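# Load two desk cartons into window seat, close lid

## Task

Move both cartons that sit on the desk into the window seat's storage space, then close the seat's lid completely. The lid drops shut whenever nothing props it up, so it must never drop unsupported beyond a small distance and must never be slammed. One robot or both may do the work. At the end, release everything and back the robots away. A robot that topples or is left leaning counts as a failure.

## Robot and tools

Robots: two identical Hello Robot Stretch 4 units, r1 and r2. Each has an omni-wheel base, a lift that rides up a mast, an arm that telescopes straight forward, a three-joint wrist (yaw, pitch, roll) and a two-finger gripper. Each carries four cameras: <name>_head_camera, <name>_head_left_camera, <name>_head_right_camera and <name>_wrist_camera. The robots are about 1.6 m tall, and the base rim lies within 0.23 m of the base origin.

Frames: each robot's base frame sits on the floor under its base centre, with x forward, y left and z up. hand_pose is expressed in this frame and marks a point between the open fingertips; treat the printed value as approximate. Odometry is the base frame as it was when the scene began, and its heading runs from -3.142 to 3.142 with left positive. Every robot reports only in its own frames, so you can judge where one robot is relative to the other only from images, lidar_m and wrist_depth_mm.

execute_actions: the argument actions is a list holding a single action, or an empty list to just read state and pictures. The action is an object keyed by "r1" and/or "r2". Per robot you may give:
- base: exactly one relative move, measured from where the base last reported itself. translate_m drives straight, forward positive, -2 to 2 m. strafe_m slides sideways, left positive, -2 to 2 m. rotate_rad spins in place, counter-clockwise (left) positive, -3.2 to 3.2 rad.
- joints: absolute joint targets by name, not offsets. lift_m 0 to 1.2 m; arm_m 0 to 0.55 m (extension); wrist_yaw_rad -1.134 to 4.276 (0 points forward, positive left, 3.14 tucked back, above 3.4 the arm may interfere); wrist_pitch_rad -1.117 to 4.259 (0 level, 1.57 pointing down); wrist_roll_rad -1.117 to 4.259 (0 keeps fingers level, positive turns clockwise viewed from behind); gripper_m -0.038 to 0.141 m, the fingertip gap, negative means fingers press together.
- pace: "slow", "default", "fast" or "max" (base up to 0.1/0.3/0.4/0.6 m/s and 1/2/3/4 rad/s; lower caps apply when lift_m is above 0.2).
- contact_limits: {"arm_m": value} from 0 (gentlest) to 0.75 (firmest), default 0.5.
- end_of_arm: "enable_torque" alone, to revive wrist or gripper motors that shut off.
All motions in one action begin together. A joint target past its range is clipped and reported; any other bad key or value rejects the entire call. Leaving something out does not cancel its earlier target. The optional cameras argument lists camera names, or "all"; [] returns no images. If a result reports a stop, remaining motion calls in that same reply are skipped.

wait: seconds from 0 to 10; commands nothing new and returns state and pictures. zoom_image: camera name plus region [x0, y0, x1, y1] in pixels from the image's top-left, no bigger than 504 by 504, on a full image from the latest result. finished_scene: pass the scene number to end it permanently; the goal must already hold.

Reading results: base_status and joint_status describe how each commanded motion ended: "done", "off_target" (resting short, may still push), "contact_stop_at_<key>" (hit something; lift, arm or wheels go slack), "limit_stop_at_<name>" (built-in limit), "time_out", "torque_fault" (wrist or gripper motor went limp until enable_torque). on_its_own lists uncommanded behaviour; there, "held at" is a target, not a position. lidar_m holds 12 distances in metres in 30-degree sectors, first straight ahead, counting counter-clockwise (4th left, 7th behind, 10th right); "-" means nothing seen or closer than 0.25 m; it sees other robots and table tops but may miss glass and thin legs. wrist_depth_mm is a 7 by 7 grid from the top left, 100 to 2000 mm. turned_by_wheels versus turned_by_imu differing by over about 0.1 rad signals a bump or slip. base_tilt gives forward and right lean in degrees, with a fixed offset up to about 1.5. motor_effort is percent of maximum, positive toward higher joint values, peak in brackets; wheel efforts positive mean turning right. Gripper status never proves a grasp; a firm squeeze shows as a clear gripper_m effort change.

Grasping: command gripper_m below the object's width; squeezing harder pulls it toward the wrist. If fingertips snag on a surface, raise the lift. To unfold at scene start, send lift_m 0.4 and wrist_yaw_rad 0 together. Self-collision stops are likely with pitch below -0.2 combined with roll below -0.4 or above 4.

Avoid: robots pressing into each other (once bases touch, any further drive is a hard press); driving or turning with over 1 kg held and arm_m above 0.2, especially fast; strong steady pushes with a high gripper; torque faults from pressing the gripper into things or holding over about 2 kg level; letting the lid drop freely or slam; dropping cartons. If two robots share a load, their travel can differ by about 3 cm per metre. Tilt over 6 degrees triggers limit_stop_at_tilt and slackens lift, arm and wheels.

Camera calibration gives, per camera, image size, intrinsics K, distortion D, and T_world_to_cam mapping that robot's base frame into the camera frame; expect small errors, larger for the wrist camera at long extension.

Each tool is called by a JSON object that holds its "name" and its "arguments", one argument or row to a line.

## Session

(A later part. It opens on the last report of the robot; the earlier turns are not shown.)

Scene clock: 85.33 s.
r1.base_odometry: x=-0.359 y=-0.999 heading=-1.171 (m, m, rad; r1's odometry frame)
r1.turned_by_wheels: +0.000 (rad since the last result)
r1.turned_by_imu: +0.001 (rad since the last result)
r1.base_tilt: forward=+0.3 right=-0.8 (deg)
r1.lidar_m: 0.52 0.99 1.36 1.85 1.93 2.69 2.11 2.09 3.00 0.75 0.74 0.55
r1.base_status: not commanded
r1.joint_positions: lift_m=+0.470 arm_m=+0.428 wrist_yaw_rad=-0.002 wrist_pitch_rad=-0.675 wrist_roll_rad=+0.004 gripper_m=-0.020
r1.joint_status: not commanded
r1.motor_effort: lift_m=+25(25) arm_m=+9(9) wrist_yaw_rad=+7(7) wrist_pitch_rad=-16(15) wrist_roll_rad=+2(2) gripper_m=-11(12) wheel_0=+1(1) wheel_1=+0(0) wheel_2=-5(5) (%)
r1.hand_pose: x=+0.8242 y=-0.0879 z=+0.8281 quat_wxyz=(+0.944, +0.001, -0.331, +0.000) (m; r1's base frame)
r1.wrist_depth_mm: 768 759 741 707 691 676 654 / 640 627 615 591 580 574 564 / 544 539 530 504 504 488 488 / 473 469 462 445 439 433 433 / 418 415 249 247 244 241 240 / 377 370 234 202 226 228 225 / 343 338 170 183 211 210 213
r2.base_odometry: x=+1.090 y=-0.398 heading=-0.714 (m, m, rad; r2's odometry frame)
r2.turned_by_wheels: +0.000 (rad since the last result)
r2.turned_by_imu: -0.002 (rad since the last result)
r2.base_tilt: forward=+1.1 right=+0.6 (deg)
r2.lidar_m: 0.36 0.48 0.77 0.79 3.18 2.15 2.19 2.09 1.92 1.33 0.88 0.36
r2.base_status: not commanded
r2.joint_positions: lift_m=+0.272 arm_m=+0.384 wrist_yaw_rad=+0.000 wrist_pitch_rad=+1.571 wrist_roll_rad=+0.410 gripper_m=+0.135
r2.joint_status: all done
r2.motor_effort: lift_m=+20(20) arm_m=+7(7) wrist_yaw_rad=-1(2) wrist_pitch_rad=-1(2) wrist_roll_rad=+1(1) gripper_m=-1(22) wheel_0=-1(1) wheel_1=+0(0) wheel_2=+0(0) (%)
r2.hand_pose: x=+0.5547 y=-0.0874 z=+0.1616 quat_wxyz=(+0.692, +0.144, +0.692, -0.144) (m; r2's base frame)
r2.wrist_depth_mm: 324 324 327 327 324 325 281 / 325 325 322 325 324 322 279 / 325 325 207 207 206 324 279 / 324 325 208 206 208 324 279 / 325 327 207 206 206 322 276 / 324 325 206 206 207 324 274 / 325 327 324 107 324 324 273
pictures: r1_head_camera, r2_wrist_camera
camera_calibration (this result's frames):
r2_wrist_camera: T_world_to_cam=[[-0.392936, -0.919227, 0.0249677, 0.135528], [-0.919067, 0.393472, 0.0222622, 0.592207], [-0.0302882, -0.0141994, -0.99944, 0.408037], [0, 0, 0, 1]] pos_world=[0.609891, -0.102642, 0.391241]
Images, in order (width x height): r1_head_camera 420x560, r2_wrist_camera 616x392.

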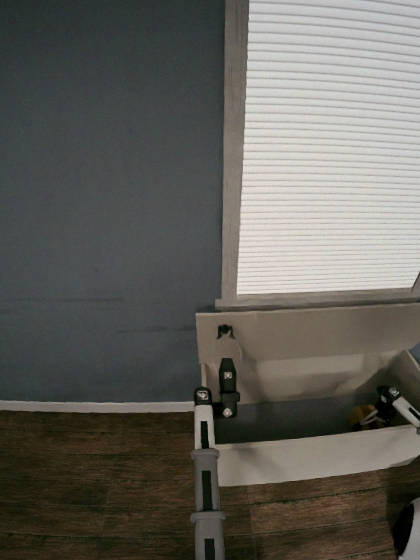

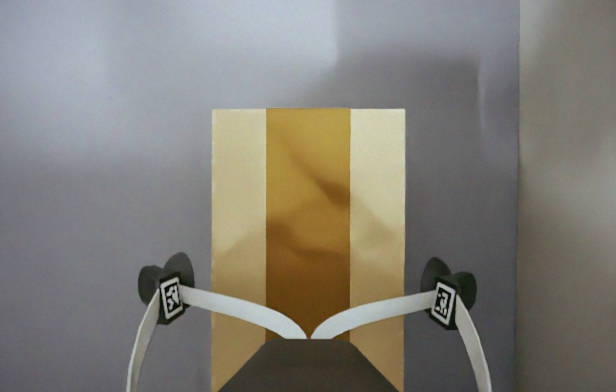

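{"name": "execute_actions", "arguments": {
  "actions": [
    {"r2": {"joints": {"lift_m": 0.64}, "pace": "max"}}
  ],
  "cameras": ["r2_wrist_camera"]
}}

{"name": "execute_actions", "arguments": {
  "actions": [
    {"r2": {"base": {"rotate_rad": 2.56}, "joints": {"arm_m": 0.0, "gripper_m": 0.141, "wrist_roll_rad": -0.21}, "pace": "max"}}
  ],
  "cameras": ["r2_head_camera", "r1_head_camera"]
}}

Scene clock: 94.97 s.
r1.base_odometry: x=-0.359 y=-0.999 heading=-1.171 (m, m, rad; r1's odometry frame)
r1.turned_by_wheels: +0.000 (rad since the last result)
r1.turned_by_imu: +0.001 (rad since the last result)
r1.base_tilt: forward=+0.3 right=-0.7 (deg)
r1.lidar_m: 0.53 0.96 1.37 1.83 1.95 2.69 2.10 2.11 2.99 0.75 0.75 0.53
r1.base_status: not commanded
r1.joint_positions: lift_m=+0.470 arm_m=+0.428 wrist_yaw_rad=-0.002 wrist_pitch_rad=-0.675 wrist_roll_rad=+0.004 gripper_m=-0.020
r1.joint_status: not commanded
r1.motor_effort: lift_m=+24(24) arm_m=+9(9) wrist_yaw_rad=+8(6) wrist_pitch_rad=-15(15) wrist_roll_rad=+1(1) gripper_m=-9(11) wheel_0=+1(1) wheel_1=-1(1) wheel_2=-6(6) (%)
r1.hand_pose: x=+0.8242 y=-0.0879 z=+0.8281 quat_wxyz=(+0.944, +0.001, -0.331, +0.000) (m; r1's base frame)
r1.wrist_depth_mm: 768 759 741 707 691 676 661 / 647 627 615 585 580 574 564 / 549 535 525 508 500 492 484 / 477 469 459 442 442 436 430 / 421 415 250 246 244 241 239 / 377 370 234 202 226 227 225 / 343 338 171 183 212 210 214
r2.base_odometry: x=+1.090 y=-0.398 heading=-0.714 (m, m, rad; r2's odometry frame)
r2.turned_by_wheels: +0.000 (rad since the last result)
r2.turned_by_imu: -0.002 (rad since the last result)
r2.base_tilt: forward=+1.1 right=+0.7 (deg)
r2.lidar_m: 0.39 0.48 0.78 0.77 3.20 2.14 2.19 2.09 1.92 1.35 0.87 0.37
r2.base_status: not commanded
r2.joint_positions: lift_m=+0.640 arm_m=+0.384 wrist_yaw_rad=+0.000 wrist_pitch_rad=+1.570 wrist_roll_rad=+0.410 gripper_m=+0.135
r2.joint_status: all done
r2.motor_effort: lift_m=+21(24) arm_m=+7(7) wrist_yaw_rad=+0(0) wrist_pitch_rad=+0(1) wrist_roll_rad=-1(0) gripper_m=+0(0) wheel_0=-1(1) wheel_1=+1(0) wheel_2=-1(0) (%)
r2.hand_pose: x=+0.5548 y=-0.0874 z=+0.5296 quat_wxyz=(+0.693, +0.144, +0.692, -0.144) (m; r2's base frame)
r2.wrist_depth_mm: 410 410 404 402 399 366 303 / 621 615 609 609 591 392 415 / 691 691 699 691 683 387 525 / 683 691 691 574 683 392 530 / 691 699 699 574 683 362 525 / 627 535 535 574 554 334 525 / 424 427 430 107 442 353 530
pictures: r2_wrist_camera
camera_calibration (this result's frames):
r2_wrist_camera: T_world_to_cam=[[-0.392951, -0.919225, 0.0248101, 0.12648], [-0.919074, 0.393477, 0.0218936, 0.584325], [-0.0298873, -0.0141992, -0.999452, 0.775562], [0, 0, 0, 1]] pos_world=[0.609918, -0.102643, 0.759206]
Images, in order (width x height): r2_wrist_camera 616x392.

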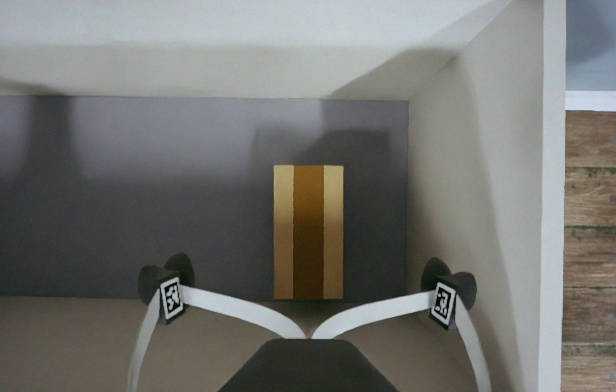

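Scene clock: 97.20 s.
r1.base_odometry: x=-0.359 y=-0.999 heading=-1.171 (m, m, rad; r1's odometry frame)
r1.turned_by_wheels: +0.000 (rad since the last result)
r1.turned_by_imu: +0.000 (rad since the last result)
r1.base_tilt: forward=+0.2 right=-0.8 (deg)
r1.lidar_m: 0.49 0.99 1.39 1.85 1.94 2.67 2.08 2.12 2.98 0.77 0.75 0.55
r1.base_status: not commanded
r1.joint_positions: lift_m=+0.470 arm_m=+0.428 wrist_yaw_rad=-0.002 wrist_pitch_rad=-0.675 wrist_roll_rad=+0.004 gripper_m=-0.020
r1.joint_status: not commanded
r1.motor_effort: lift_m=+25(24) arm_m=+9(9) wrist_yaw_rad=+7(7) wrist_pitch_rad=-16(15) wrist_roll_rad=+1(2) gripper_m=-13(10) wheel_0=+1(1) wheel_1=+0(0) wheel_2=-6(6) (%)
r1.hand_pose: x=+0.8242 y=-0.0879 z=+0.8281 quat_wxyz=(+0.944, +0.001, -0.331, +0.000) (m; r1's base frame)
r1.wrist_depth_mm: 768 759 741 707 691 683 654 / 647 634 615 585 574 569 569 / 549 535 530 504 500 492 488 / 477 469 462 445 442 433 427 / 421 415 250 247 244 241 239 / 377 373 234 202 226 227 225 / 345 338 170 183 211 210 214
r2.base_odometry: x=+1.090 y=-0.398 heading=+1.846 (m, m, rad; r2's odometry frame)
r2.turned_by_wheels: +2.560 (rad since the last result)
r2.turned_by_imu: +2.599 (rad since the last result)
r2.base_tilt: forward=+1.1 right=+0.6 (deg)
r2.lidar_m: 2.15 2.16 2.15 1.91 1.41 0.90 0.39 0.38 0.48 0.80 0.78 3.28
r2.base_status: done
r2.joint_positions: lift_m=+0.640 arm_m=+0.001 wrist_yaw_rad=+0.000 wrist_pitch_rad=+1.570 wrist_roll_rad=-0.210 gripper_m=+0.141
r2.joint_status: all done
r2.motor_effort: lift_m=+20(21) arm_m=-8(10) wrist_yaw_rad=+2(0) wrist_pitch_rad=+1(0) wrist_roll_rad=-2(7) gripper_m=-1(2) wheel_0=-1(7) wheel_1=+0(8) wheel_2=+1(11) (%)
r2.hand_pose: x=+0.1725 y=-0.0874 z=+0.5296 quat_wxyz=(+0.703, -0.074, +0.703, +0.074) (m; r2's base frame)
r2.wrist_depth_mm: 759 750 768 759 750 759 768 / 750 750 759 750 750 768 768 / 750 750 759 750 768 759 759 / 750 741 750 759 750 759 768 / 741 544 539 544 759 750 759 / 741 539 539 539 759 750 759 / 750 539 539 107 741 750 759
pictures: r1_head_camera, r2_head_camera
Images, in order (width x height): r1_head_camera 420x560, r2_head_camera 420x560.

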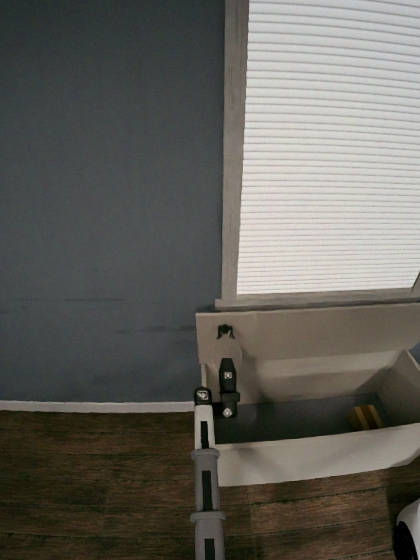

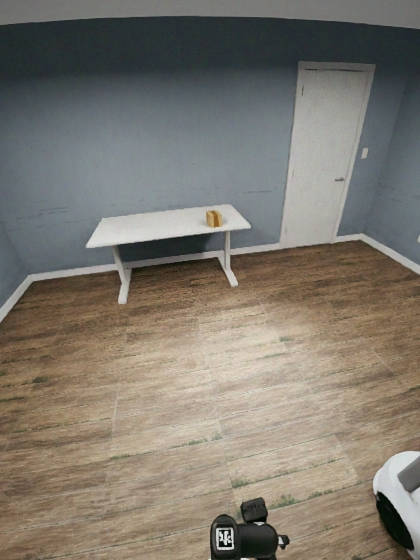

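{"name": "zoom_image", "arguments": {
  "camera": "r2_head_camera",
  "region": [170, 190, 270, 300]
}}

Region (170, 190, 270, 300) of r2_head_camera's 420x560 image, scaled by 4.582, with more detail than that image has; it fills the left 458 columns of this view, and the rest is white.

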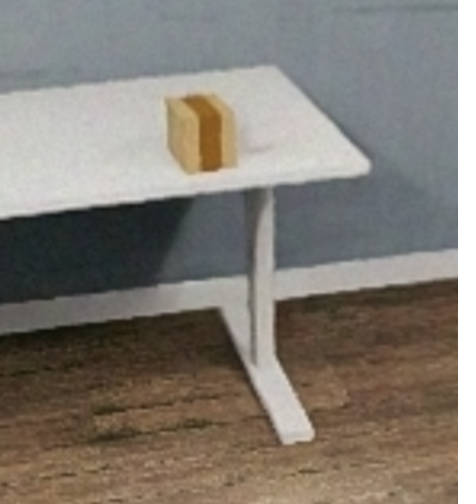

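{"name": "execute_actions", "arguments": {
  "actions": [
    {"r2": {"base": {"translate_m": 1.85}, "joints": {"lift_m": 1.0, "arm_m": 0.25, "wrist_yaw_rad": 1.3, "wrist_roll_rad": 1.09}, "pace": "max"}}
  ],
  "cameras": ["r2_head_camera", "r2_wrist_camera"]
}}

Scene clock: 105.53 s.
r1.base_odometry: x=-0.359 y=-0.999 heading=-1.171 (m, m, rad; r1's odometry frame)
r1.turned_by_wheels: +0.000 (rad since the last result)
r1.turned_by_imu: +0.001 (rad since the last result)
r1.base_tilt: forward=+0.3 right=-0.8 (deg)
r1.lidar_m: 0.53 0.98 1.38 1.83 1.92 2.68 1.72 1.59 3.01 2.88 0.75 0.54
r1.base_status: not commanded
r1.joint_positions: lift_m=+0.470 arm_m=+0.428 wrist_yaw_rad=-0.002 wrist_pitch_rad=-0.675 wrist_roll_rad=+0.004 gripper_m=-0.020
r1.joint_status: not commanded
r1.motor_effort: lift_m=+25(25) arm_m=+9(9) wrist_yaw_rad=+7(6) wrist_pitch_rad=-14(14) wrist_roll_rad=+2(1) gripper_m=-11(8) wheel_0=+1(1) wheel_1=+0(0) wheel_2=-5(5) (%)
r1.hand_pose: x=+0.8242 y=-0.0879 z=+0.8281 quat_wxyz=(+0.944, +0.001, -0.331, +0.000) (m; r1's base frame)
r1.wrist_depth_mm: 778 768 741 707 691 676 654 / 647 634 615 585 580 574 564 / 549 539 525 504 500 492 488 / 477 469 462 442 439 436 427 / 421 415 250 247 244 241 239 / 379 373 235 201 226 226 225 / 343 338 170 183 212 210 214
r2.base_odometry: x=+0.588 y=+1.382 heading=+1.846 (m, m, rad; r2's odometry frame)
r2.turned_by_wheels: +0.000 (rad since the last result)
r2.turned_by_imu: -0.009 (rad since the last result)
r2.base_tilt: forward=+1.2 right=+0.6 (deg)
r2.lidar_m: 0.33 0.33 0.43 0.80 2.26 2.76 2.21 1.58 2.77 2.52 1.94 0.37
r2.base_status: done
r2.joint_positions: lift_m=+1.000 arm_m=+0.249 wrist_yaw_rad=+1.300 wrist_pitch_rad=+1.570 wrist_roll_rad=+1.089 gripper_m=+0.141
r2.joint_status: all done
r2.motor_effort: lift_m=+20(23) arm_m=+7(10) wrist_yaw_rad=+2(8) wrist_pitch_rad=+1(0) wrist_roll_rad=+0(3) gripper_m=+1(2) wheel_0=-1(7) wheel_1=-1(7) wheel_2=+0(11) (%)
r2.hand_pose: x=+0.5039 y=-0.0232 z=+0.8896 quat_wxyz=(+0.703, -0.074, +0.703, +0.074) (m; r2's base frame)
r2.wrist_depth_mm: 397 397 394 392 392 392 389 / 397 397 394 394 392 389 392 / 402 394 394 392 392 392 389 / 399 399 397 394 394 394 389 / 397 397 279 277 394 392 389 / 402 399 278 276 394 392 392 / 399 399 397 107 397 392 392
pictures: r2_head_camera, r2_wrist_camera
camera_calibration (this result's frames):
r2_wrist_camera: T_world_to_cam=[[0.21402, -0.976524, 0.0244224, -0.150288], [-0.976693, -0.213504, 0.0220749, 0.519154], [-0.0163424, -0.0285776, -0.999458, 1.12762], [0, 0, 0, 1]] pos_world=[0.557647, -0.00369351, 1.11922]
Images, in order (width x height): r2_head_camera 420x560, r2_wrist_camera 616x392.

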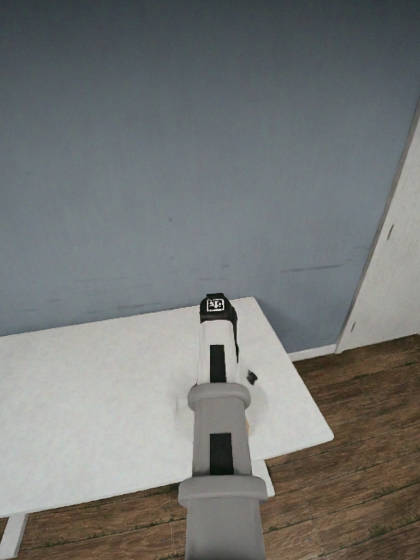

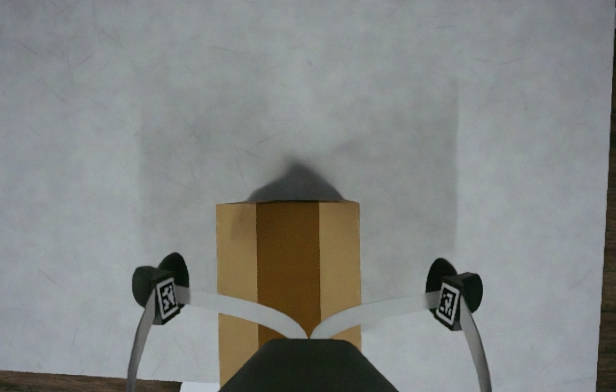

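{"name": "execute_actions", "arguments": {
  "actions": [
    {"r2": {"joints": {"lift_m": 0.92, "arm_m": 0.216, "wrist_yaw_rad": 1.375, "wrist_roll_rad": 1.14}, "pace": "fast"}}
  ],
  "cameras": ["r2_wrist_camera"]
}}

Scene clock: 108.30 s.
r1.base_odometry: x=-0.359 y=-0.999 heading=-1.171 (m, m, rad; r1's odometry frame)
r1.turned_by_wheels: +0.000 (rad since the last result)
r1.turned_by_imu: +0.000 (rad since the last result)
r1.base_tilt: forward=+0.3 right=-0.7 (deg)
r1.lidar_m: 0.52 1.01 1.36 1.84 1.93 2.67 1.75 1.58 2.98 2.87 0.74 0.55
r1.base_status: not commanded
r1.joint_positions: lift_m=+0.470 arm_m=+0.428 wrist_yaw_rad=-0.002 wrist_pitch_rad=-0.675 wrist_roll_rad=+0.004 gripper_m=-0.020
r1.joint_status: not commanded
r1.motor_effort: lift_m=+25(24) arm_m=+9(9) wrist_yaw_rad=+6(7) wrist_pitch_rad=-13(14) wrist_roll_rad=+2(2) gripper_m=-12(10) wheel_0=+1(1) wheel_1=+0(1) wheel_2=-5(5) (%)
r1.hand_pose: x=+0.8242 y=-0.0879 z=+0.8281 quat_wxyz=(+0.944, +0.001, -0.331, +0.000) (m; r1's base frame)
r1.wrist_depth_mm: 768 759 732 715 699 683 654 / 640 627 615 585 580 569 564 / 544 535 530 504 500 492 488 / 477 466 462 442 439 433 430 / 418 418 249 246 244 241 239 / 377 373 235 201 227 227 225 / 343 338 171 183 212 211 214
r2.base_odometry: x=+0.588 y=+1.382 heading=+1.846 (m, m, rad; r2's odometry frame)
r2.turned_by_wheels: +0.000 (rad since the last result)
r2.turned_by_imu: -0.001 (rad since the last result)
r2.base_tilt: forward=+1.1 right=+0.7 (deg)
r2.lidar_m: 0.33 0.31 0.40 0.79 2.22 2.76 2.20 1.58 2.82 2.51 1.95 0.36
r2.base_status: not commanded
r2.joint_positions: lift_m=+0.920 arm_m=+0.217 wrist_yaw_rad=+1.375 wrist_pitch_rad=+1.570 wrist_roll_rad=+1.139 gripper_m=+0.141
r2.joint_status: all done
r2.motor_effort: lift_m=+16(19) arm_m=-8(7) wrist_yaw_rad=+1(1) wrist_pitch_rad=+1(1) wrist_roll_rad=+0(1) gripper_m=-2(0) wheel_0=-1(1) wheel_1=+0(0) wheel_2=+0(0) (%)
r2.hand_pose: x=+0.4740 y=-0.0169 z=+0.8100 quat_wxyz=(+0.702, -0.083, +0.702, +0.083) (m; r2's base frame)
r2.wrist_depth_mm: 319 315 315 314 312 312 310 / 317 317 317 315 310 314 310 / 319 317 315 314 312 314 310 / 317 317 198 196 197 310 312 / 319 317 198 197 197 314 312 / 315 320 199 198 196 314 312 / 320 319 198 107 312 312 314
pictures: r2_wrist_camera
camera_calibration (this result's frames):
r2_wrist_camera: T_world_to_cam=[[0.238236, -0.970901, 0.0244074, -0.147097], [-0.971081, -0.237724, 0.0221054, 0.489976], [-0.0156599, -0.0289678, -0.999458, 1.0474], [0, 0, 0, 1]] pos_world=[0.527252, 0.00400381, 1.03959]
Images, in order (width x height): r2_wrist_camera 616x392.

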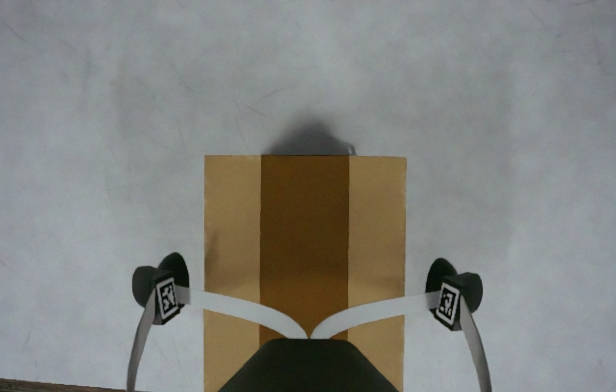

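{"name": "execute_actions", "arguments": {
  "actions": [
    {"r2": {"joints": {"gripper_m": 0.05}, "pace": "fast"}}
  ],
  "cameras": ["r2_wrist_camera", "r2_head_right_camera"]
}}

Scene clock: 111.00 s.
r1.base_odometry: x=-0.359 y=-0.999 heading=-1.171 (m, m, rad; r1's odometry frame)
r1.turned_by_wheels: +0.000 (rad since the last result)
r1.turned_by_imu: +0.000 (rad since the last result)
r1.base_tilt: forward=+0.3 right=-0.7 (deg)
r1.lidar_m: 0.52 1.00 1.38 1.85 1.93 2.69 1.76 1.58 2.99 2.88 0.72 0.53
r1.base_status: not commanded
r1.joint_positions: lift_m=+0.470 arm_m=+0.428 wrist_yaw_rad=-0.002 wrist_pitch_rad=-0.675 wrist_roll_rad=+0.004 gripper_m=-0.020
r1.joint_status: not commanded
r1.motor_effort: lift_m=+25(25) arm_m=+9(9) wrist_yaw_rad=+7(6) wrist_pitch_rad=-16(14) wrist_roll_rad=+1(1) gripper_m=-8(9) wheel_0=+1(1) wheel_1=+0(0) wheel_2=-6(5) (%)
r1.hand_pose: x=+0.8242 y=-0.0879 z=+0.8281 quat_wxyz=(+0.944, +0.001, -0.331, +0.000) (m; r1's base frame)
r1.wrist_depth_mm: 768 750 741 715 691 683 654 / 647 634 615 585 585 569 559 / 544 535 525 508 500 492 484 / 473 466 459 445 442 436 427 / 421 415 249 247 244 241 239 / 377 373 234 202 226 226 225 / 345 338 171 183 212 211 215
r2.base_odometry: x=+0.588 y=+1.382 heading=+1.846 (m, m, rad; r2's odometry frame)
r2.turned_by_wheels: +0.000 (rad since the last result)
r2.turned_by_imu: -0.001 (rad since the last result)
r2.base_tilt: forward=+1.1 right=+0.7 (deg)
r2.lidar_m: 0.30 0.33 0.41 0.82 2.24 2.72 2.20 1.58 2.82 2.50 1.96 0.36
r2.base_status: not commanded
r2.joint_positions: lift_m=+0.920 arm_m=+0.217 wrist_yaw_rad=+1.375 wrist_pitch_rad=+1.570 wrist_roll_rad=+1.140 gripper_m=+0.050
r2.joint_status: all done
r2.motor_effort: lift_m=+18(18) arm_m=-8(8) wrist_yaw_rad=+2(2) wrist_pitch_rad=+1(5) wrist_roll_rad=+0(1) gripper_m=-22(21) wheel_0=-1(1) wheel_1=+0(0) wheel_2=+0(0) (%)
r2.hand_pose: x=+0.4740 y=-0.0168 z=+0.8097 quat_wxyz=(+0.702, -0.083, +0.702, +0.083) (m; r2's base frame)
r2.wrist_depth_mm: 315 315 314 312 310 309 306 / 317 314 314 312 309 310 307 / 314 315 314 312 310 309 307 / 315 317 179 178 178 309 309 / 317 317 180 179 179 309 310 / 317 181 180 179 179 310 312 / 319 317 180 107 179 312 310
pictures: r2_head_right_camera, r2_wrist_camera
camera_calibration (this result's frames):
r2_wrist_camera: T_world_to_cam=[[0.238784, -0.970765, 0.0244502, -0.147347], [-0.970947, -0.238271, 0.0221254, 0.489899], [-0.0156528, -0.029023, -0.999456, 1.04719], [0, 0, 0, 1]] pos_world=[0.527241, 0.00408241, 1.03938]
Images, in order (width x height): r2_head_right_camera 420x672, r2_wrist_camera 616x392.

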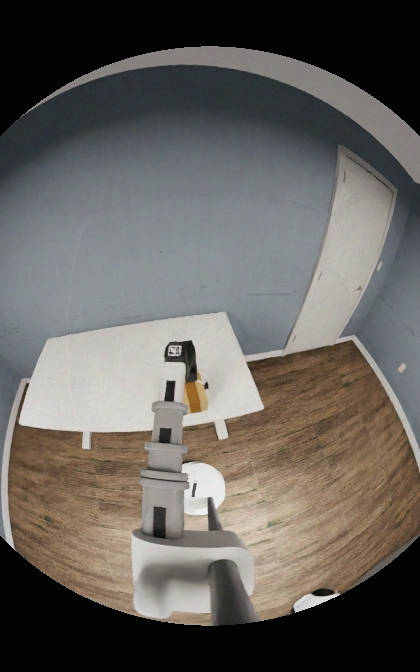

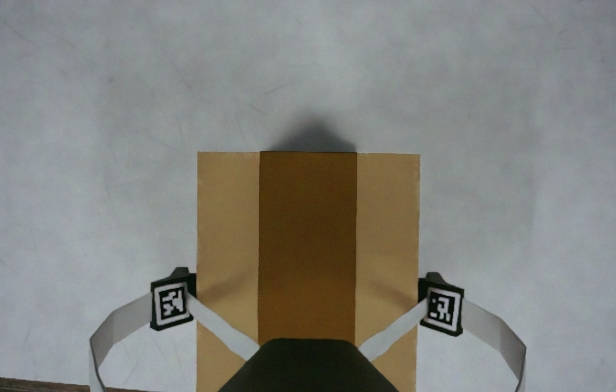

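{"name": "execute_actions", "arguments": {
  "actions": [
    {"r2": {"base": {"rotate_rad": -2.871}, "joints": {"lift_m": 0.95, "arm_m": 0.03, "wrist_yaw_rad": 0.0, "wrist_roll_rad": 0.075}, "pace": "fast"}}
  ],
  "cameras": ["r2_head_camera", "r2_wrist_camera"]
}}

Scene clock: 116.20 s.
r1.base_odometry: x=-0.359 y=-0.999 heading=-1.171 (m, m, rad; r1's odometry frame)
r1.turned_by_wheels: +0.000 (rad since the last result)
r1.turned_by_imu: +0.001 (rad since the last result)
r1.base_tilt: forward=+0.3 right=-0.7 (deg)
r1.lidar_m: 0.52 0.99 1.38 1.83 1.96 2.71 1.69 1.55 3.02 2.89 0.74 0.55
r1.base_status: not commanded
r1.joint_positions: lift_m=+0.470 arm_m=+0.428 wrist_yaw_rad=-0.002 wrist_pitch_rad=-0.675 wrist_roll_rad=+0.004 gripper_m=-0.020
r1.joint_status: not commanded
r1.motor_effort: lift_m=+24(24) arm_m=+9(9) wrist_yaw_rad=+6(8) wrist_pitch_rad=-16(15) wrist_roll_rad=+2(2) gripper_m=-9(10) wheel_0=+1(1) wheel_1=+0(0) wheel_2=-5(6) (%)
r1.hand_pose: x=+0.8242 y=-0.0879 z=+0.8281 quat_wxyz=(+0.944, +0.001, -0.331, +0.000) (m; r1's base frame)
r1.wrist_depth_mm: 768 759 741 707 691 683 654 / 640 627 615 585 580 569 564 / 549 539 530 508 500 496 488 / 473 469 459 445 439 433 427 / 418 415 249 247 244 241 239 / 377 373 234 202 225 228 225 / 345 336 170 183 212 210 214
r2.base_odometry: x=+0.588 y=+1.382 heading=-1.025 (m, m, rad; r2's odometry frame)
r2.turned_by_wheels: -2.871 (rad since the last result)
r2.turned_by_imu: -2.918 (rad since the last result)
r2.base_tilt: forward=+1.1 right=+0.6 (deg)
r2.lidar_m: 1.59 1.55 2.57 2.50 0.47 0.34 0.34 0.38 0.54 2.24 2.39 0.30
r2.base_status: done
r2.joint_positions: lift_m=+0.950 arm_m=+0.031 wrist_yaw_rad=+0.000 wrist_pitch_rad=+1.570 wrist_roll_rad=+0.075 gripper_m=+0.050
r2.joint_status: all done
r2.motor_effort: lift_m=+24(26) arm_m=-8(9) wrist_yaw_rad=+0(7) wrist_pitch_rad=+2(9) wrist_roll_rad=+0(6) gripper_m=-21(23) wheel_0=+0(5) wheel_1=+1(9) wheel_2=-1(6) (%)
r2.hand_pose: x=+0.2025 y=-0.0874 z=+0.8393 quat_wxyz=(+0.707, +0.027, +0.706, -0.027) (m; r2's base frame)
r2.wrist_depth_mm: 1042 1042 1078 1042 1042 1078 1060 / 1060 1042 1042 1060 1060 1078 1078 / 1078 1060 1060 1042 1060 1042 1042 / 1042 1078 180 178 179 1060 1060 / 1042 1042 180 179 179 1042 1078 / 1060 181 180 179 179 1060 1042 / 1060 1060 180 107 180 1060 1060
pictures: r2_head_camera, r2_wrist_camera
camera_calibration (this result's frames):
r2_wrist_camera: T_world_to_cam=[[-0.0695742, -0.997264, 0.024962, -0.0920829], [-0.997307, 0.0701157, 0.0215137, 0.241648], [-0.0232051, -0.0233979, -0.999457, 1.07241], [0, 0, 0, 1]] pos_world=[0.259476, -0.0836821, 1.06893]
Images, in order (width x height): r2_head_camera 420x560, r2_wrist_camera 616x392.

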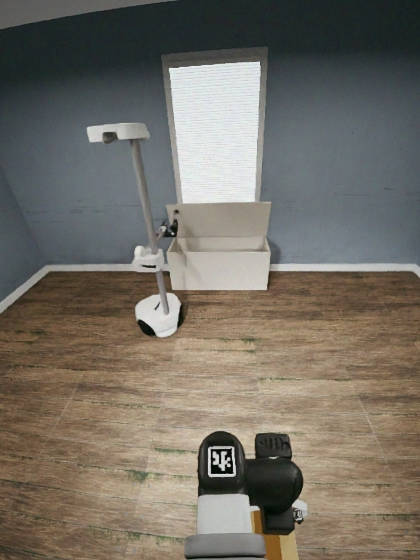

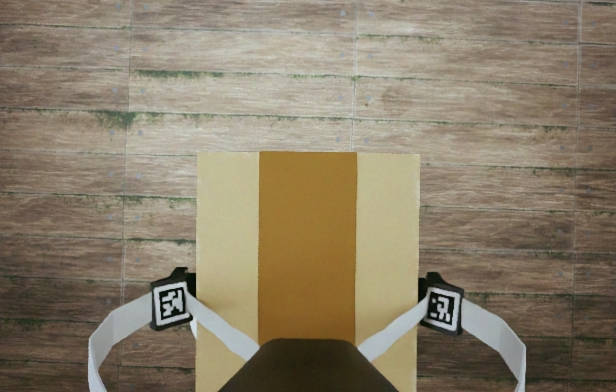

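{"name": "zoom_image", "arguments": {
  "camera": "r2_head_camera",
  "region": [120, 190, 290, 350]
}}

Region (120, 190, 290, 350) of r2_head_camera's 420x560 image, scaled by 2.965, with more detail than that image has; it fills the top 474 rows of this view, and the rest is white.

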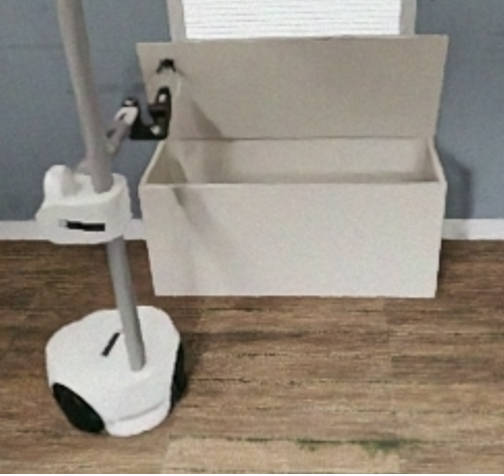

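{"name": "execute_actions", "arguments": {
  "actions": [
    {"r2": {"base": {"rotate_rad": -0.032}, "joints": {"lift_m": 0.80, "wrist_roll_rad": 0.06}, "pace": "max"}}
  ],
  "cameras": ["r2_head_camera"]
}}

Scene clock: 120.07 s.
r1.base_odometry: x=-0.359 y=-0.999 heading=-1.171 (m, m, rad; r1's odometry frame)
r1.turned_by_wheels: +0.000 (rad since the last result)
r1.turned_by_imu: +0.000 (rad since the last result)
r1.base_tilt: forward=+0.3 right=-0.7 (deg)
r1.lidar_m: 0.52 1.00 1.37 1.83 1.96 2.69 1.71 1.56 2.99 2.88 0.75 0.55
r1.base_status: not commanded
r1.joint_positions: lift_m=+0.470 arm_m=+0.428 wrist_yaw_rad=-0.002 wrist_pitch_rad=-0.675 wrist_roll_rad=+0.004 gripper_m=-0.020
r1.joint_status: not commanded
r1.motor_effort: lift_m=+25(24) arm_m=+9(9) wrist_yaw_rad=+7(7) wrist_pitch_rad=-16(14) wrist_roll_rad=+1(1) gripper_m=-12(9) wheel_0=+1(1) wheel_1=+0(0) wheel_2=-5(5) (%)
r1.hand_pose: x=+0.8242 y=-0.0879 z=+0.8281 quat_wxyz=(+0.944, +0.001, -0.331, +0.000) (m; r1's base frame)
r1.wrist_depth_mm: 768 759 741 707 691 676 654 / 647 634 615 585 585 569 564 / 549 535 530 508 500 492 488 / 477 469 459 442 439 436 430 / 418 415 249 247 244 241 239 / 377 370 234 202 226 227 225 / 345 338 170 183 212 210 214
r2.base_odometry: x=+0.588 y=+1.382 heading=-1.057 (m, m, rad; r2's odometry frame)
r2.turned_by_wheels: -0.032 (rad since the last result)
r2.turned_by_imu: -0.034 (rad since the last result)
r2.base_tilt: forward=+1.2 right=+0.6 (deg)
r2.lidar_m: 1.65 1.59 2.59 2.52 0.47 0.34 0.31 0.38 0.53 2.22 2.36 2.70
r2.base_status: done
r2.joint_positions: lift_m=+0.800 arm_m=+0.031 wrist_yaw_rad=+0.000 wrist_pitch_rad=+1.570 wrist_roll_rad=+0.060 gripper_m=+0.050
r2.joint_status: all done
r2.motor_effort: lift_m=+19(22) arm_m=-8(8) wrist_yaw_rad=+2(1) wrist_pitch_rad=+0(1) wrist_roll_rad=-2(4) gripper_m=-22(24) wheel_0=+1(3) wheel_1=-1(6) wheel_2=+0(5) (%)
r2.hand_pose: x=+0.2024 y=-0.0874 z=+0.6897 quat_wxyz=(+0.707, +0.021, +0.707, -0.021) (m; r2's base frame)
r2.wrist_depth_mm: 917 917 904 904 904 917 891 / 917 904 917 917 891 904 931 / 904 904 904 917 904 917 904 / 891 904 180 179 178 904 917 / 904 917 180 179 179 904 917 / 917 181 180 179 179 904 904 / 917 904 181 107 180 904 904
pictures: r2_head_camera
Images, in order (width x height): r2_head_camera 420x560.

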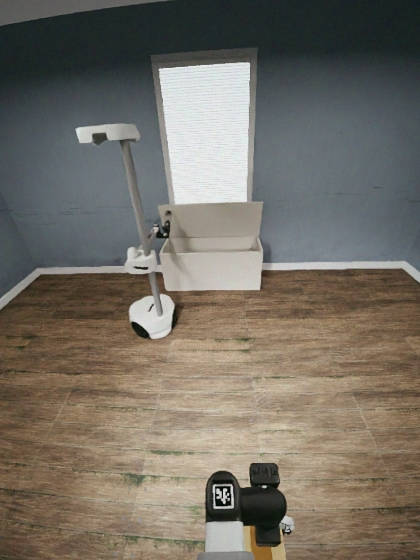

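{"name": "execute_actions", "arguments": {
  "actions": [
    {"r2": {"base": {"translate_m": 1.80}, "joints": {"lift_m": 0.70, "arm_m": 0.33}, "pace": "max"}}
  ],
  "cameras": ["r2_head_camera", "r2_wrist_camera", "r2_head_left_camera"]
}}

Scene clock: 127.47 s.
r1.base_odometry: x=-0.359 y=-0.999 heading=-1.171 (m, m, rad; r1's odometry frame)
r1.turned_by_wheels: +0.000 (rad since the last result)
r1.turned_by_imu: +0.001 (rad since the last result)
r1.base_tilt: forward=+0.3 right=-0.7 (deg)
r1.lidar_m: 0.51 0.99 1.37 1.86 1.95 2.70 2.07 2.12 2.99 0.36 0.38 0.55
r1.base_status: not commanded
r1.joint_positions: lift_m=+0.470 arm_m=+0.428 wrist_yaw_rad=-0.002 wrist_pitch_rad=-0.675 wrist_roll_rad=+0.004 gripper_m=-0.020
r1.joint_status: not commanded
r1.motor_effort: lift_m=+24(25) arm_m=+9(9) wrist_yaw_rad=+6(7) wrist_pitch_rad=-14(14) wrist_roll_rad=+2(2) gripper_m=-9(10) wheel_0=+1(1) wheel_1=+0(0) wheel_2=-6(6) (%)
r1.hand_pose: x=+0.8242 y=-0.0879 z=+0.8281 quat_wxyz=(+0.944, +0.001, -0.331, +0.000) (m; r1's base frame)
r1.wrist_depth_mm: 768 759 732 707 691 676 661 / 647 634 609 591 580 569 564 / 549 539 525 504 500 492 488 / 477 469 462 442 439 436 427 / 418 418 249 246 244 241 239 / 377 370 234 202 225 228 225 / 343 338 170 183 211 211 215
r2.base_odometry: x=+1.472 y=-0.186 heading=-1.057 (m, m, rad; r2's odometry frame)
r2.turned_by_wheels: +0.000 (rad since the last result)
r2.turned_by_imu: -0.009 (rad since the last result)
r2.base_tilt: forward=+1.2 right=+0.7 (deg)
r2.lidar_m: 0.38 0.42 0.55 0.38 0.41 3.03 2.24 2.27 2.41 2.33 0.55 0.41
r2.base_status: done
r2.joint_positions: lift_m=+0.700 arm_m=+0.329 wrist_yaw_rad=+0.000 wrist_pitch_rad=+1.570 wrist_roll_rad=+0.060 gripper_m=+0.050
r2.joint_status: all done
r2.motor_effort: lift_m=+20(21) arm_m=+7(10) wrist_yaw_rad=+1(4) wrist_pitch_rad=+2(6) wrist_roll_rad=-2(1) gripper_m=-22(20) wheel_0=+0(6) wheel_1=-1(7) wheel_2=+2(10) (%)
r2.hand_pose: x=+0.4999 y=-0.0874 z=+0.5896 quat_wxyz=(+0.707, +0.021, +0.706, -0.021) (m; r2's base frame)
r2.wrist_depth_mm: 549 549 549 549 539 535 504 / 750 750 750 750 750 723 554 / 750 741 750 750 759 741 539 / 741 741 179 178 178 741 535 / 741 741 180 179 178 732 539 / 427 180 180 179 179 370 445 / 820 798 181 107 179 580 809
pictures: r2_head_camera, r2_head_left_camera, r2_wrist_camera
camera_calibration (this result's frames):
r2_wrist_camera: T_world_to_cam=[[-0.0543802, -0.998208, 0.0249739, -0.0728441], [-0.99826, 0.0549206, 0.021487, 0.54279], [-0.0228201, -0.023762, -0.999457, 0.829546], [0, 0, 0, 1]] pos_world=[0.556814, -0.0828122, 0.819252]
Images, in order (width x height): r2_head_camera 420x560, r2_head_left_camera 420x672, r2_wrist_camera 616x392.

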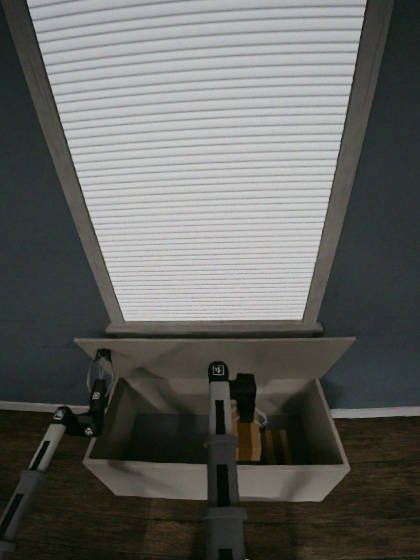

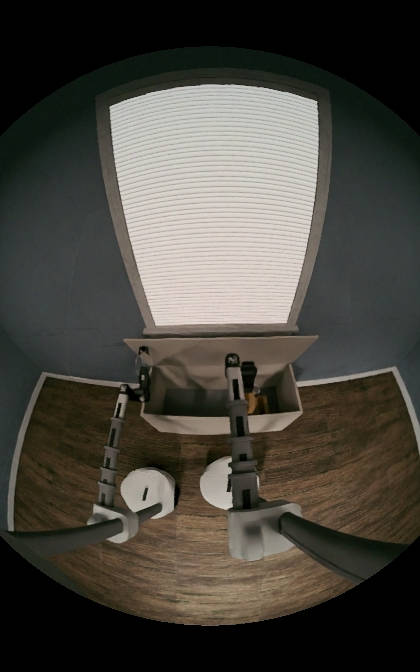

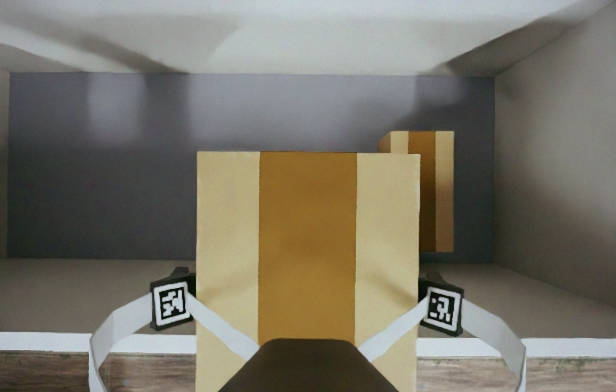

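{"name": "execute_actions", "arguments": {
  "actions": [
    {"r2": {"joints": {"lift_m": 0.285, "arm_m": 0.38}, "pace": "max"}}
  ],
  "cameras": ["r2_wrist_camera", "r1_head_camera"]
}}

Scene clock: 132.17 s.
r1.base_odometry: x=-0.359 y=-0.999 heading=-1.171 (m, m, rad; r1's odometry frame)
r1.turned_by_wheels: +0.000 (rad since the last result)
r1.turned_by_imu: +0.001 (rad since the last result)
r1.base_tilt: forward=+0.2 right=-0.7 (deg)
r1.lidar_m: 0.52 0.99 1.39 1.84 1.95 2.69 2.07 2.07 2.98 0.34 0.38 0.52
r1.base_status: not commanded
r1.joint_positions: lift_m=+0.470 arm_m=+0.428 wrist_yaw_rad=-0.002 wrist_pitch_rad=-0.675 wrist_roll_rad=+0.004 gripper_m=-0.020
r1.joint_status: not commanded
r1.motor_effort: lift_m=+24(24) arm_m=+9(9) wrist_yaw_rad=+7(7) wrist_pitch_rad=-15(16) wrist_roll_rad=+1(1) gripper_m=-12(9) wheel_0=+1(1) wheel_1=+0(0) wheel_2=-6(6) (%)
r1.hand_pose: x=+0.8242 y=-0.0879 z=+0.8281 quat_wxyz=(+0.944, +0.001, -0.331, +0.000) (m; r1's base frame)
r1.wrist_depth_mm: 778 750 741 715 691 676 654 / 640 627 615 585 580 574 569 / 544 539 525 504 504 496 484 / 477 469 459 445 439 433 430 / 421 415 249 247 243 241 239 / 377 373 235 202 226 227 224 / 343 338 171 183 211 210 214
r2.base_odometry: x=+1.472 y=-0.186 heading=-1.057 (m, m, rad; r2's odometry frame)
r2.turned_by_wheels: +0.000 (rad since the last result)
r2.turned_by_imu: -0.002 (rad since the last result)
r2.base_tilt: forward=+1.2 right=+0.7 (deg)
r2.lidar_m: 0.37 0.40 0.55 0.37 0.39 3.03 2.25 2.31 2.41 2.31 0.55 0.41
r2.base_status: not commanded
r2.joint_positions: lift_m=+0.285 arm_m=+0.379 wrist_yaw_rad=+0.000 wrist_pitch_rad=+1.570 wrist_roll_rad=+0.060 gripper_m=+0.050
r2.joint_status: all done
r2.motor_effort: lift_m=+20(20) arm_m=+7(8) wrist_yaw_rad=+0(1) wrist_pitch_rad=+1(1) wrist_roll_rad=-2(2) gripper_m=-21(23) wheel_0=+0(0) wheel_1=-1(1) wheel_2=+1(1) (%)
r2.hand_pose: x=+0.5499 y=-0.0874 z=+0.1746 quat_wxyz=(+0.707, +0.021, +0.707, -0.021) (m; r2's base frame)
r2.wrist_depth_mm: 336 334 336 336 336 336 334 / 338 334 336 334 336 336 336 / 336 336 334 338 334 300 220 / 338 336 179 178 178 303 220 / 334 334 180 178 178 300 220 / 334 181 180 179 179 247 220 / 336 334 180 107 179 324 219
pictures: r1_head_camera, r2_wrist_camera
camera_calibration (this result's frames):
r2_wrist_camera: T_world_to_cam=[[-0.054405, -0.998206, 0.0249798, -0.059753], [-0.998256, 0.0549481, 0.0215946, 0.601531], [-0.0229285, -0.0237614, -0.999455, 0.416013], [0, 0, 0, 1]] pos_world=[0.60677, -0.0828138, 0.404289]
Images, in order (width x height): r1_head_camera 420x560, r2_wrist_camera 616x392.

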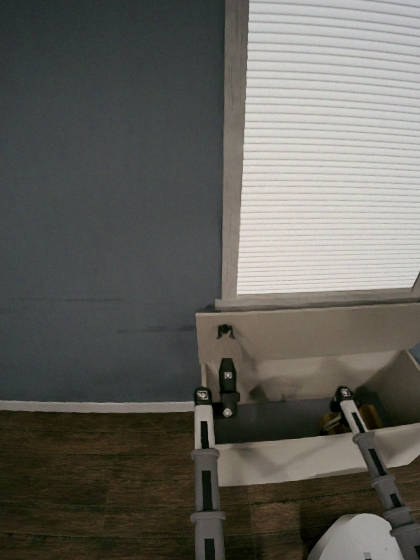

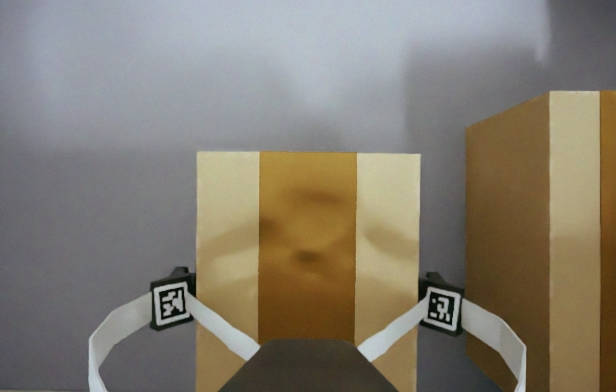

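{"name": "execute_actions", "arguments": {
  "actions": []
}}

Scene clock: 133.80 s.
r1.base_odometry: x=-0.359 y=-0.999 heading=-1.171 (m, m, rad; r1's odometry frame)
r1.turned_by_wheels: +0.000 (rad since the last result)
r1.turned_by_imu: +0.000 (rad since the last result)
r1.base_tilt: forward=+0.3 right=-0.7 (deg)
r1.lidar_m: 0.51 0.99 1.39 1.84 1.93 2.69 2.07 2.10 2.97 0.35 0.38 0.55
r1.base_status: not commanded
r1.joint_positions: lift_m=+0.470 arm_m=+0.428 wrist_yaw_rad=-0.002 wrist_pitch_rad=-0.675 wrist_roll_rad=+0.004 gripper_m=-0.020
r1.joint_status: not commanded
r1.motor_effort: lift_m=+24(24) arm_m=+9(9) wrist_yaw_rad=+6(7) wrist_pitch_rad=-14(16) wrist_roll_rad=+1(1) gripper_m=-10(9) wheel_0=+1(1) wheel_1=+0(0) wheel_2=-5(6) (%)
r1.hand_pose: x=+0.8242 y=-0.0879 z=+0.8281 quat_wxyz=(+0.944, +0.001, -0.331, +0.000) (m; r1's base frame)
r1.wrist_depth_mm: 768 768 741 707 691 683 661 / 640 627 615 591 580 574 564 / 549 539 525 504 500 492 488 / 473 469 459 445 439 433 427 / 418 418 249 246 244 241 239 / 375 375 234 202 227 228 225 / 343 338 171 183 211 210 214
r2.base_odometry: x=+1.472 y=-0.186 heading=-1.057 (m, m, rad; r2's odometry frame)
r2.turned_by_wheels: +0.000 (rad since the last result)
r2.turned_by_imu: -0.001 (rad since the last result)
r2.base_tilt: forward=+1.1 right=+0.6 (deg)
r2.lidar_m: 0.40 0.42 0.55 0.38 0.40 3.00 2.23 2.27 2.40 2.32 0.56 0.41
r2.base_status: not commanded
r2.joint_positions: lift_m=+0.285 arm_m=+0.379 wrist_yaw_rad=+0.000 wrist_pitch_rad=+1.570 wrist_roll_rad=+0.060 gripper_m=+0.050
r2.joint_status: all done
r2.motor_effort: lift_m=+20(20) arm_m=+7(8) wrist_yaw_rad=+1(1) wrist_pitch_rad=+1(1) wrist_roll_rad=-2(2) gripper_m=-23(23) wheel_0=+0(0) wheel_1=-1(1) wheel_2=+1(1) (%)
r2.hand_pose: x=+0.5499 y=-0.0874 z=+0.1746 quat_wxyz=(+0.707, +0.021, +0.707, -0.021) (m; r2's base frame)
r2.wrist_depth_mm: 338 332 334 332 336 334 338 / 338 336 334 336 336 336 336 / 334 334 336 334 334 300 220 / 336 336 179 178 178 301 219 / 334 336 180 179 179 300 220 / 334 181 180 179 179 247 220 / 336 336 180 107 180 324 219
pictures: r1_head_camera, r1_head_left_camera, r1_head_right_camera, r1_wrist_camera, r2_head_camera, r2_head_left_camera, r2_head_right_camera, r2_wrist_camera
camera_calibration (this result's frames):
r1_wrist_camera: T_world_to_cam=[[0.0407263, -0.999168, 0.00229921, -0.112777], [0.652233, 0.0248418, -0.757611, 0.157932], [0.756923, 0.0323543, 0.652702, -0.937865], [0, 0, 0, 1]] pos_world=[0.611477, -0.0862629, 0.732057]
r2_wrist_camera: T_world_to_cam=[[-0.0544047, -0.998206, 0.0249798, -0.0597531], [-0.998256, 0.0549478, 0.0215945, 0.601532], [-0.0229283, -0.0237614, -0.999455, 0.416013], [0, 0, 0, 1]] pos_world=[0.60677, -0.0828137, 0.404289]
Images, in order (width x height): r1_head_camera 420x560, r1_head_left_camera 420x672, r1_head_right_camera 420x672, r1_wrist_camera 616x392, r2_head_camera 420x560, r2_head_left_camera 420x672, r2_head_right_camera 420x672, r2_wrist_camera 616x392.

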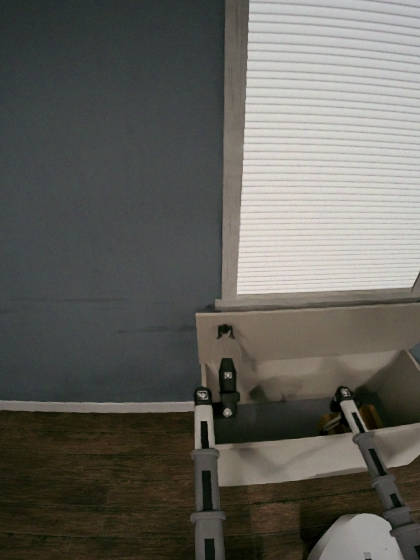

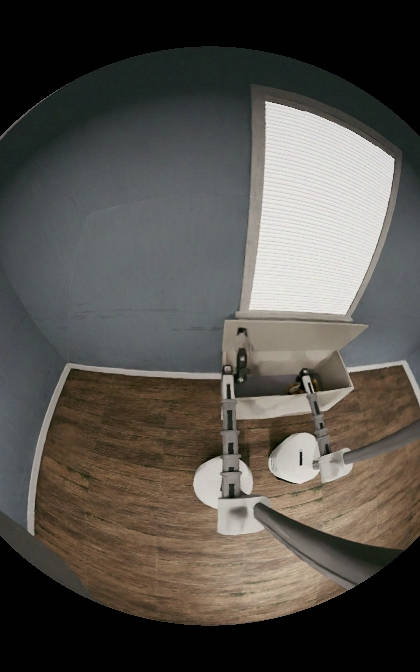

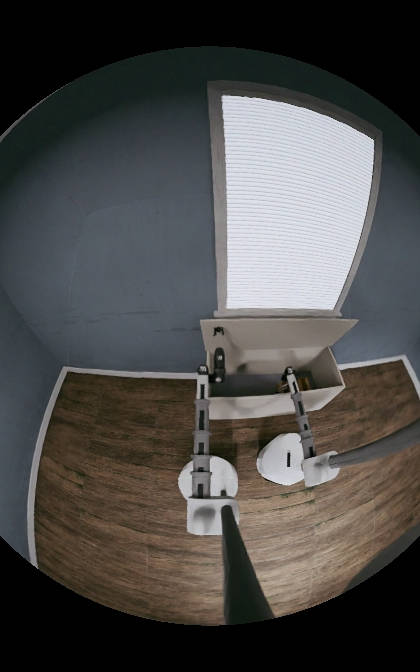

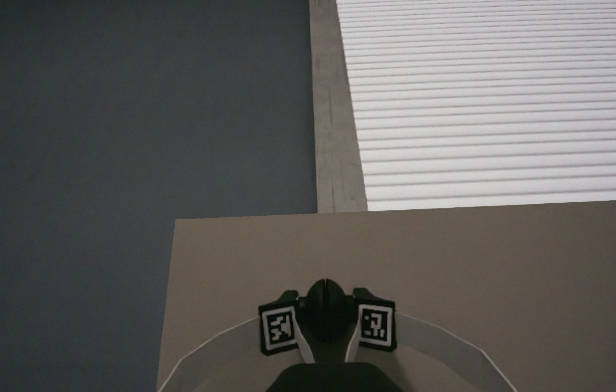

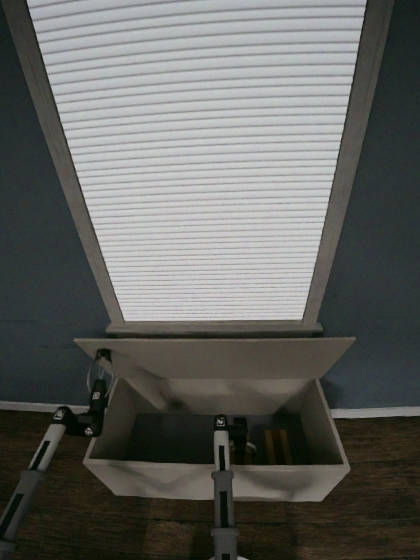

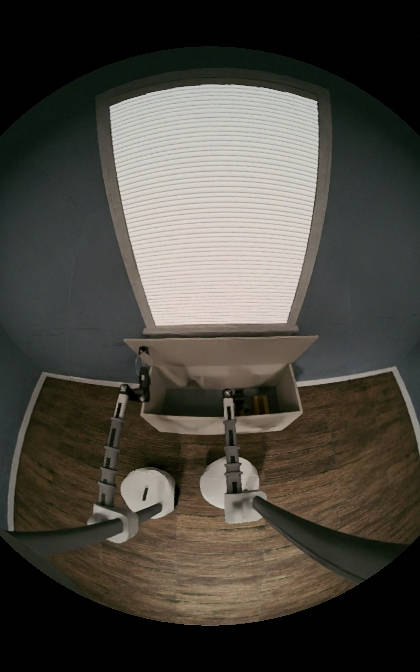

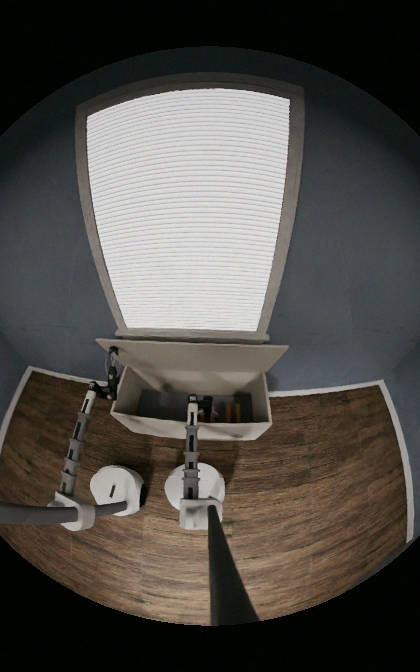

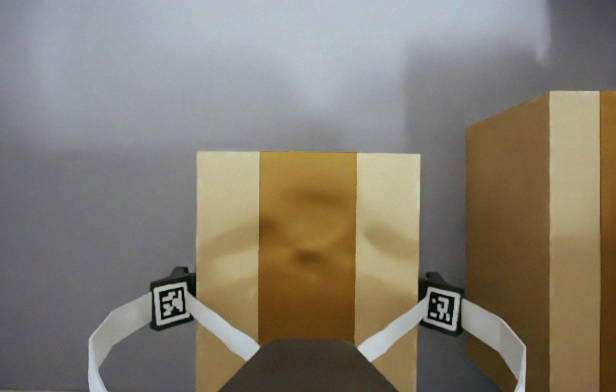

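{"name": "execute_actions", "arguments": {
  "actions": [
    {"r2": {"joints": {"lift_m": 0.272, "gripper_m": 0.135}}}
  ],
  "cameras": ["r2_wrist_camera"]
}}

Scene clock: 136.27 s.
r1.base_odometry: x=-0.359 y=-0.999 heading=-1.171 (m, m, rad; r1's odometry frame)
r1.turned_by_wheels: +0.000 (rad since the last result)
r1.turned_by_imu: +0.000 (rad since the last result)
r1.base_tilt: forward=+0.3 right=-0.7 (deg)
r1.lidar_m: 0.52 0.99 1.36 1.85 1.94 2.67 2.10 2.07 2.98 0.34 0.36 0.54
r1.base_status: not commanded
r1.joint_positions: lift_m=+0.470 arm_m=+0.428 wrist_yaw_rad=-0.002 wrist_pitch_rad=-0.675 wrist_roll_rad=+0.004 gripper_m=-0.020
r1.joint_status: not commanded
r1.motor_effort: lift_m=+25(25) arm_m=+9(9) wrist_yaw_rad=+5(6) wrist_pitch_rad=-16(13) wrist_roll_rad=+2(2) gripper_m=-9(11) wheel_0=+1(1) wheel_1=+0(0) wheel_2=-5(6) (%)
r1.hand_pose: x=+0.8242 y=-0.0879 z=+0.8281 quat_wxyz=(+0.944, +0.001, -0.331, +0.000) (m; r1's base frame)
r1.wrist_depth_mm: 768 759 741 715 691 676 661 / 647 621 615 591 580 574 559 / 549 539 525 504 500 492 488 / 477 469 462 445 439 433 427 / 421 418 249 247 245 241 239 / 377 373 235 202 226 228 225 / 345 340 170 183 211 211 215
r2.base_odometry: x=+1.472 y=-0.186 heading=-1.057 (m, m, rad; r2's odometry frame)
r2.turned_by_wheels: +0.000 (rad since the last result)
r2.turned_by_imu: -0.001 (rad since the last result)
r2.base_tilt: forward=+1.1 right=+0.6 (deg)
r2.lidar_m: 0.39 0.40 0.54 0.38 0.38 3.01 2.26 2.26 2.40 2.31 0.54 0.41
r2.base_status: not commanded
r2.joint_positions: lift_m=+0.272 arm_m=+0.379 wrist_yaw_rad=+0.000 wrist_pitch_rad=+1.570 wrist_roll_rad=+0.060 gripper_m=+0.135
r2.joint_status: all done
r2.motor_effort: lift_m=+18(20) arm_m=+7(7) wrist_yaw_rad=+0(1) wrist_pitch_rad=+1(1) wrist_roll_rad=+0(2) gripper_m=-1(23) wheel_0=+0(0) wheel_1=-1(1) wheel_2=+1(1) (%)
r2.hand_pose: x=+0.5498 y=-0.0874 z=+0.1617 quat_wxyz=(+0.707, +0.021, +0.707, -0.021) (m; r2's base frame)
r2.wrist_depth_mm: 325 327 325 325 325 327 327 / 325 325 325 324 327 327 325 / 325 324 325 325 324 300 215 / 324 325 206 207 207 300 215 / 325 324 206 206 207 279 214 / 324 324 206 206 207 263 215 / 324 325 324 107 325 279 215
pictures: r2_wrist_camera
camera_calibration (this result's frames):
r2_wrist_camera: T_world_to_cam=[[-0.054489, -0.998202, 0.0249855, -0.0593874], [-0.998249, 0.0550347, 0.0216984, 0.601766], [-0.0230344, -0.0237594, -0.999452, 0.403203], [0, 0, 0, 1]] pos_world=[0.606764, -0.0828187, 0.391409]
Images, in order (width x height): r2_wrist_camera 616x392.

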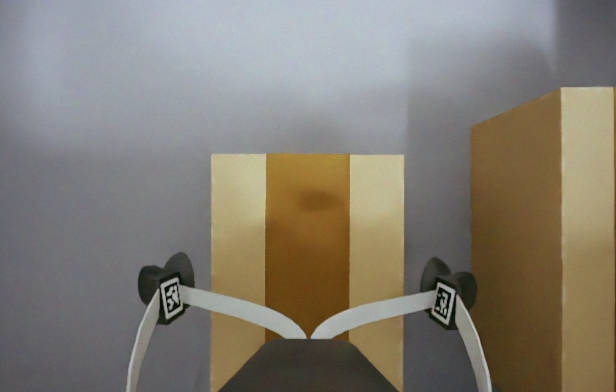

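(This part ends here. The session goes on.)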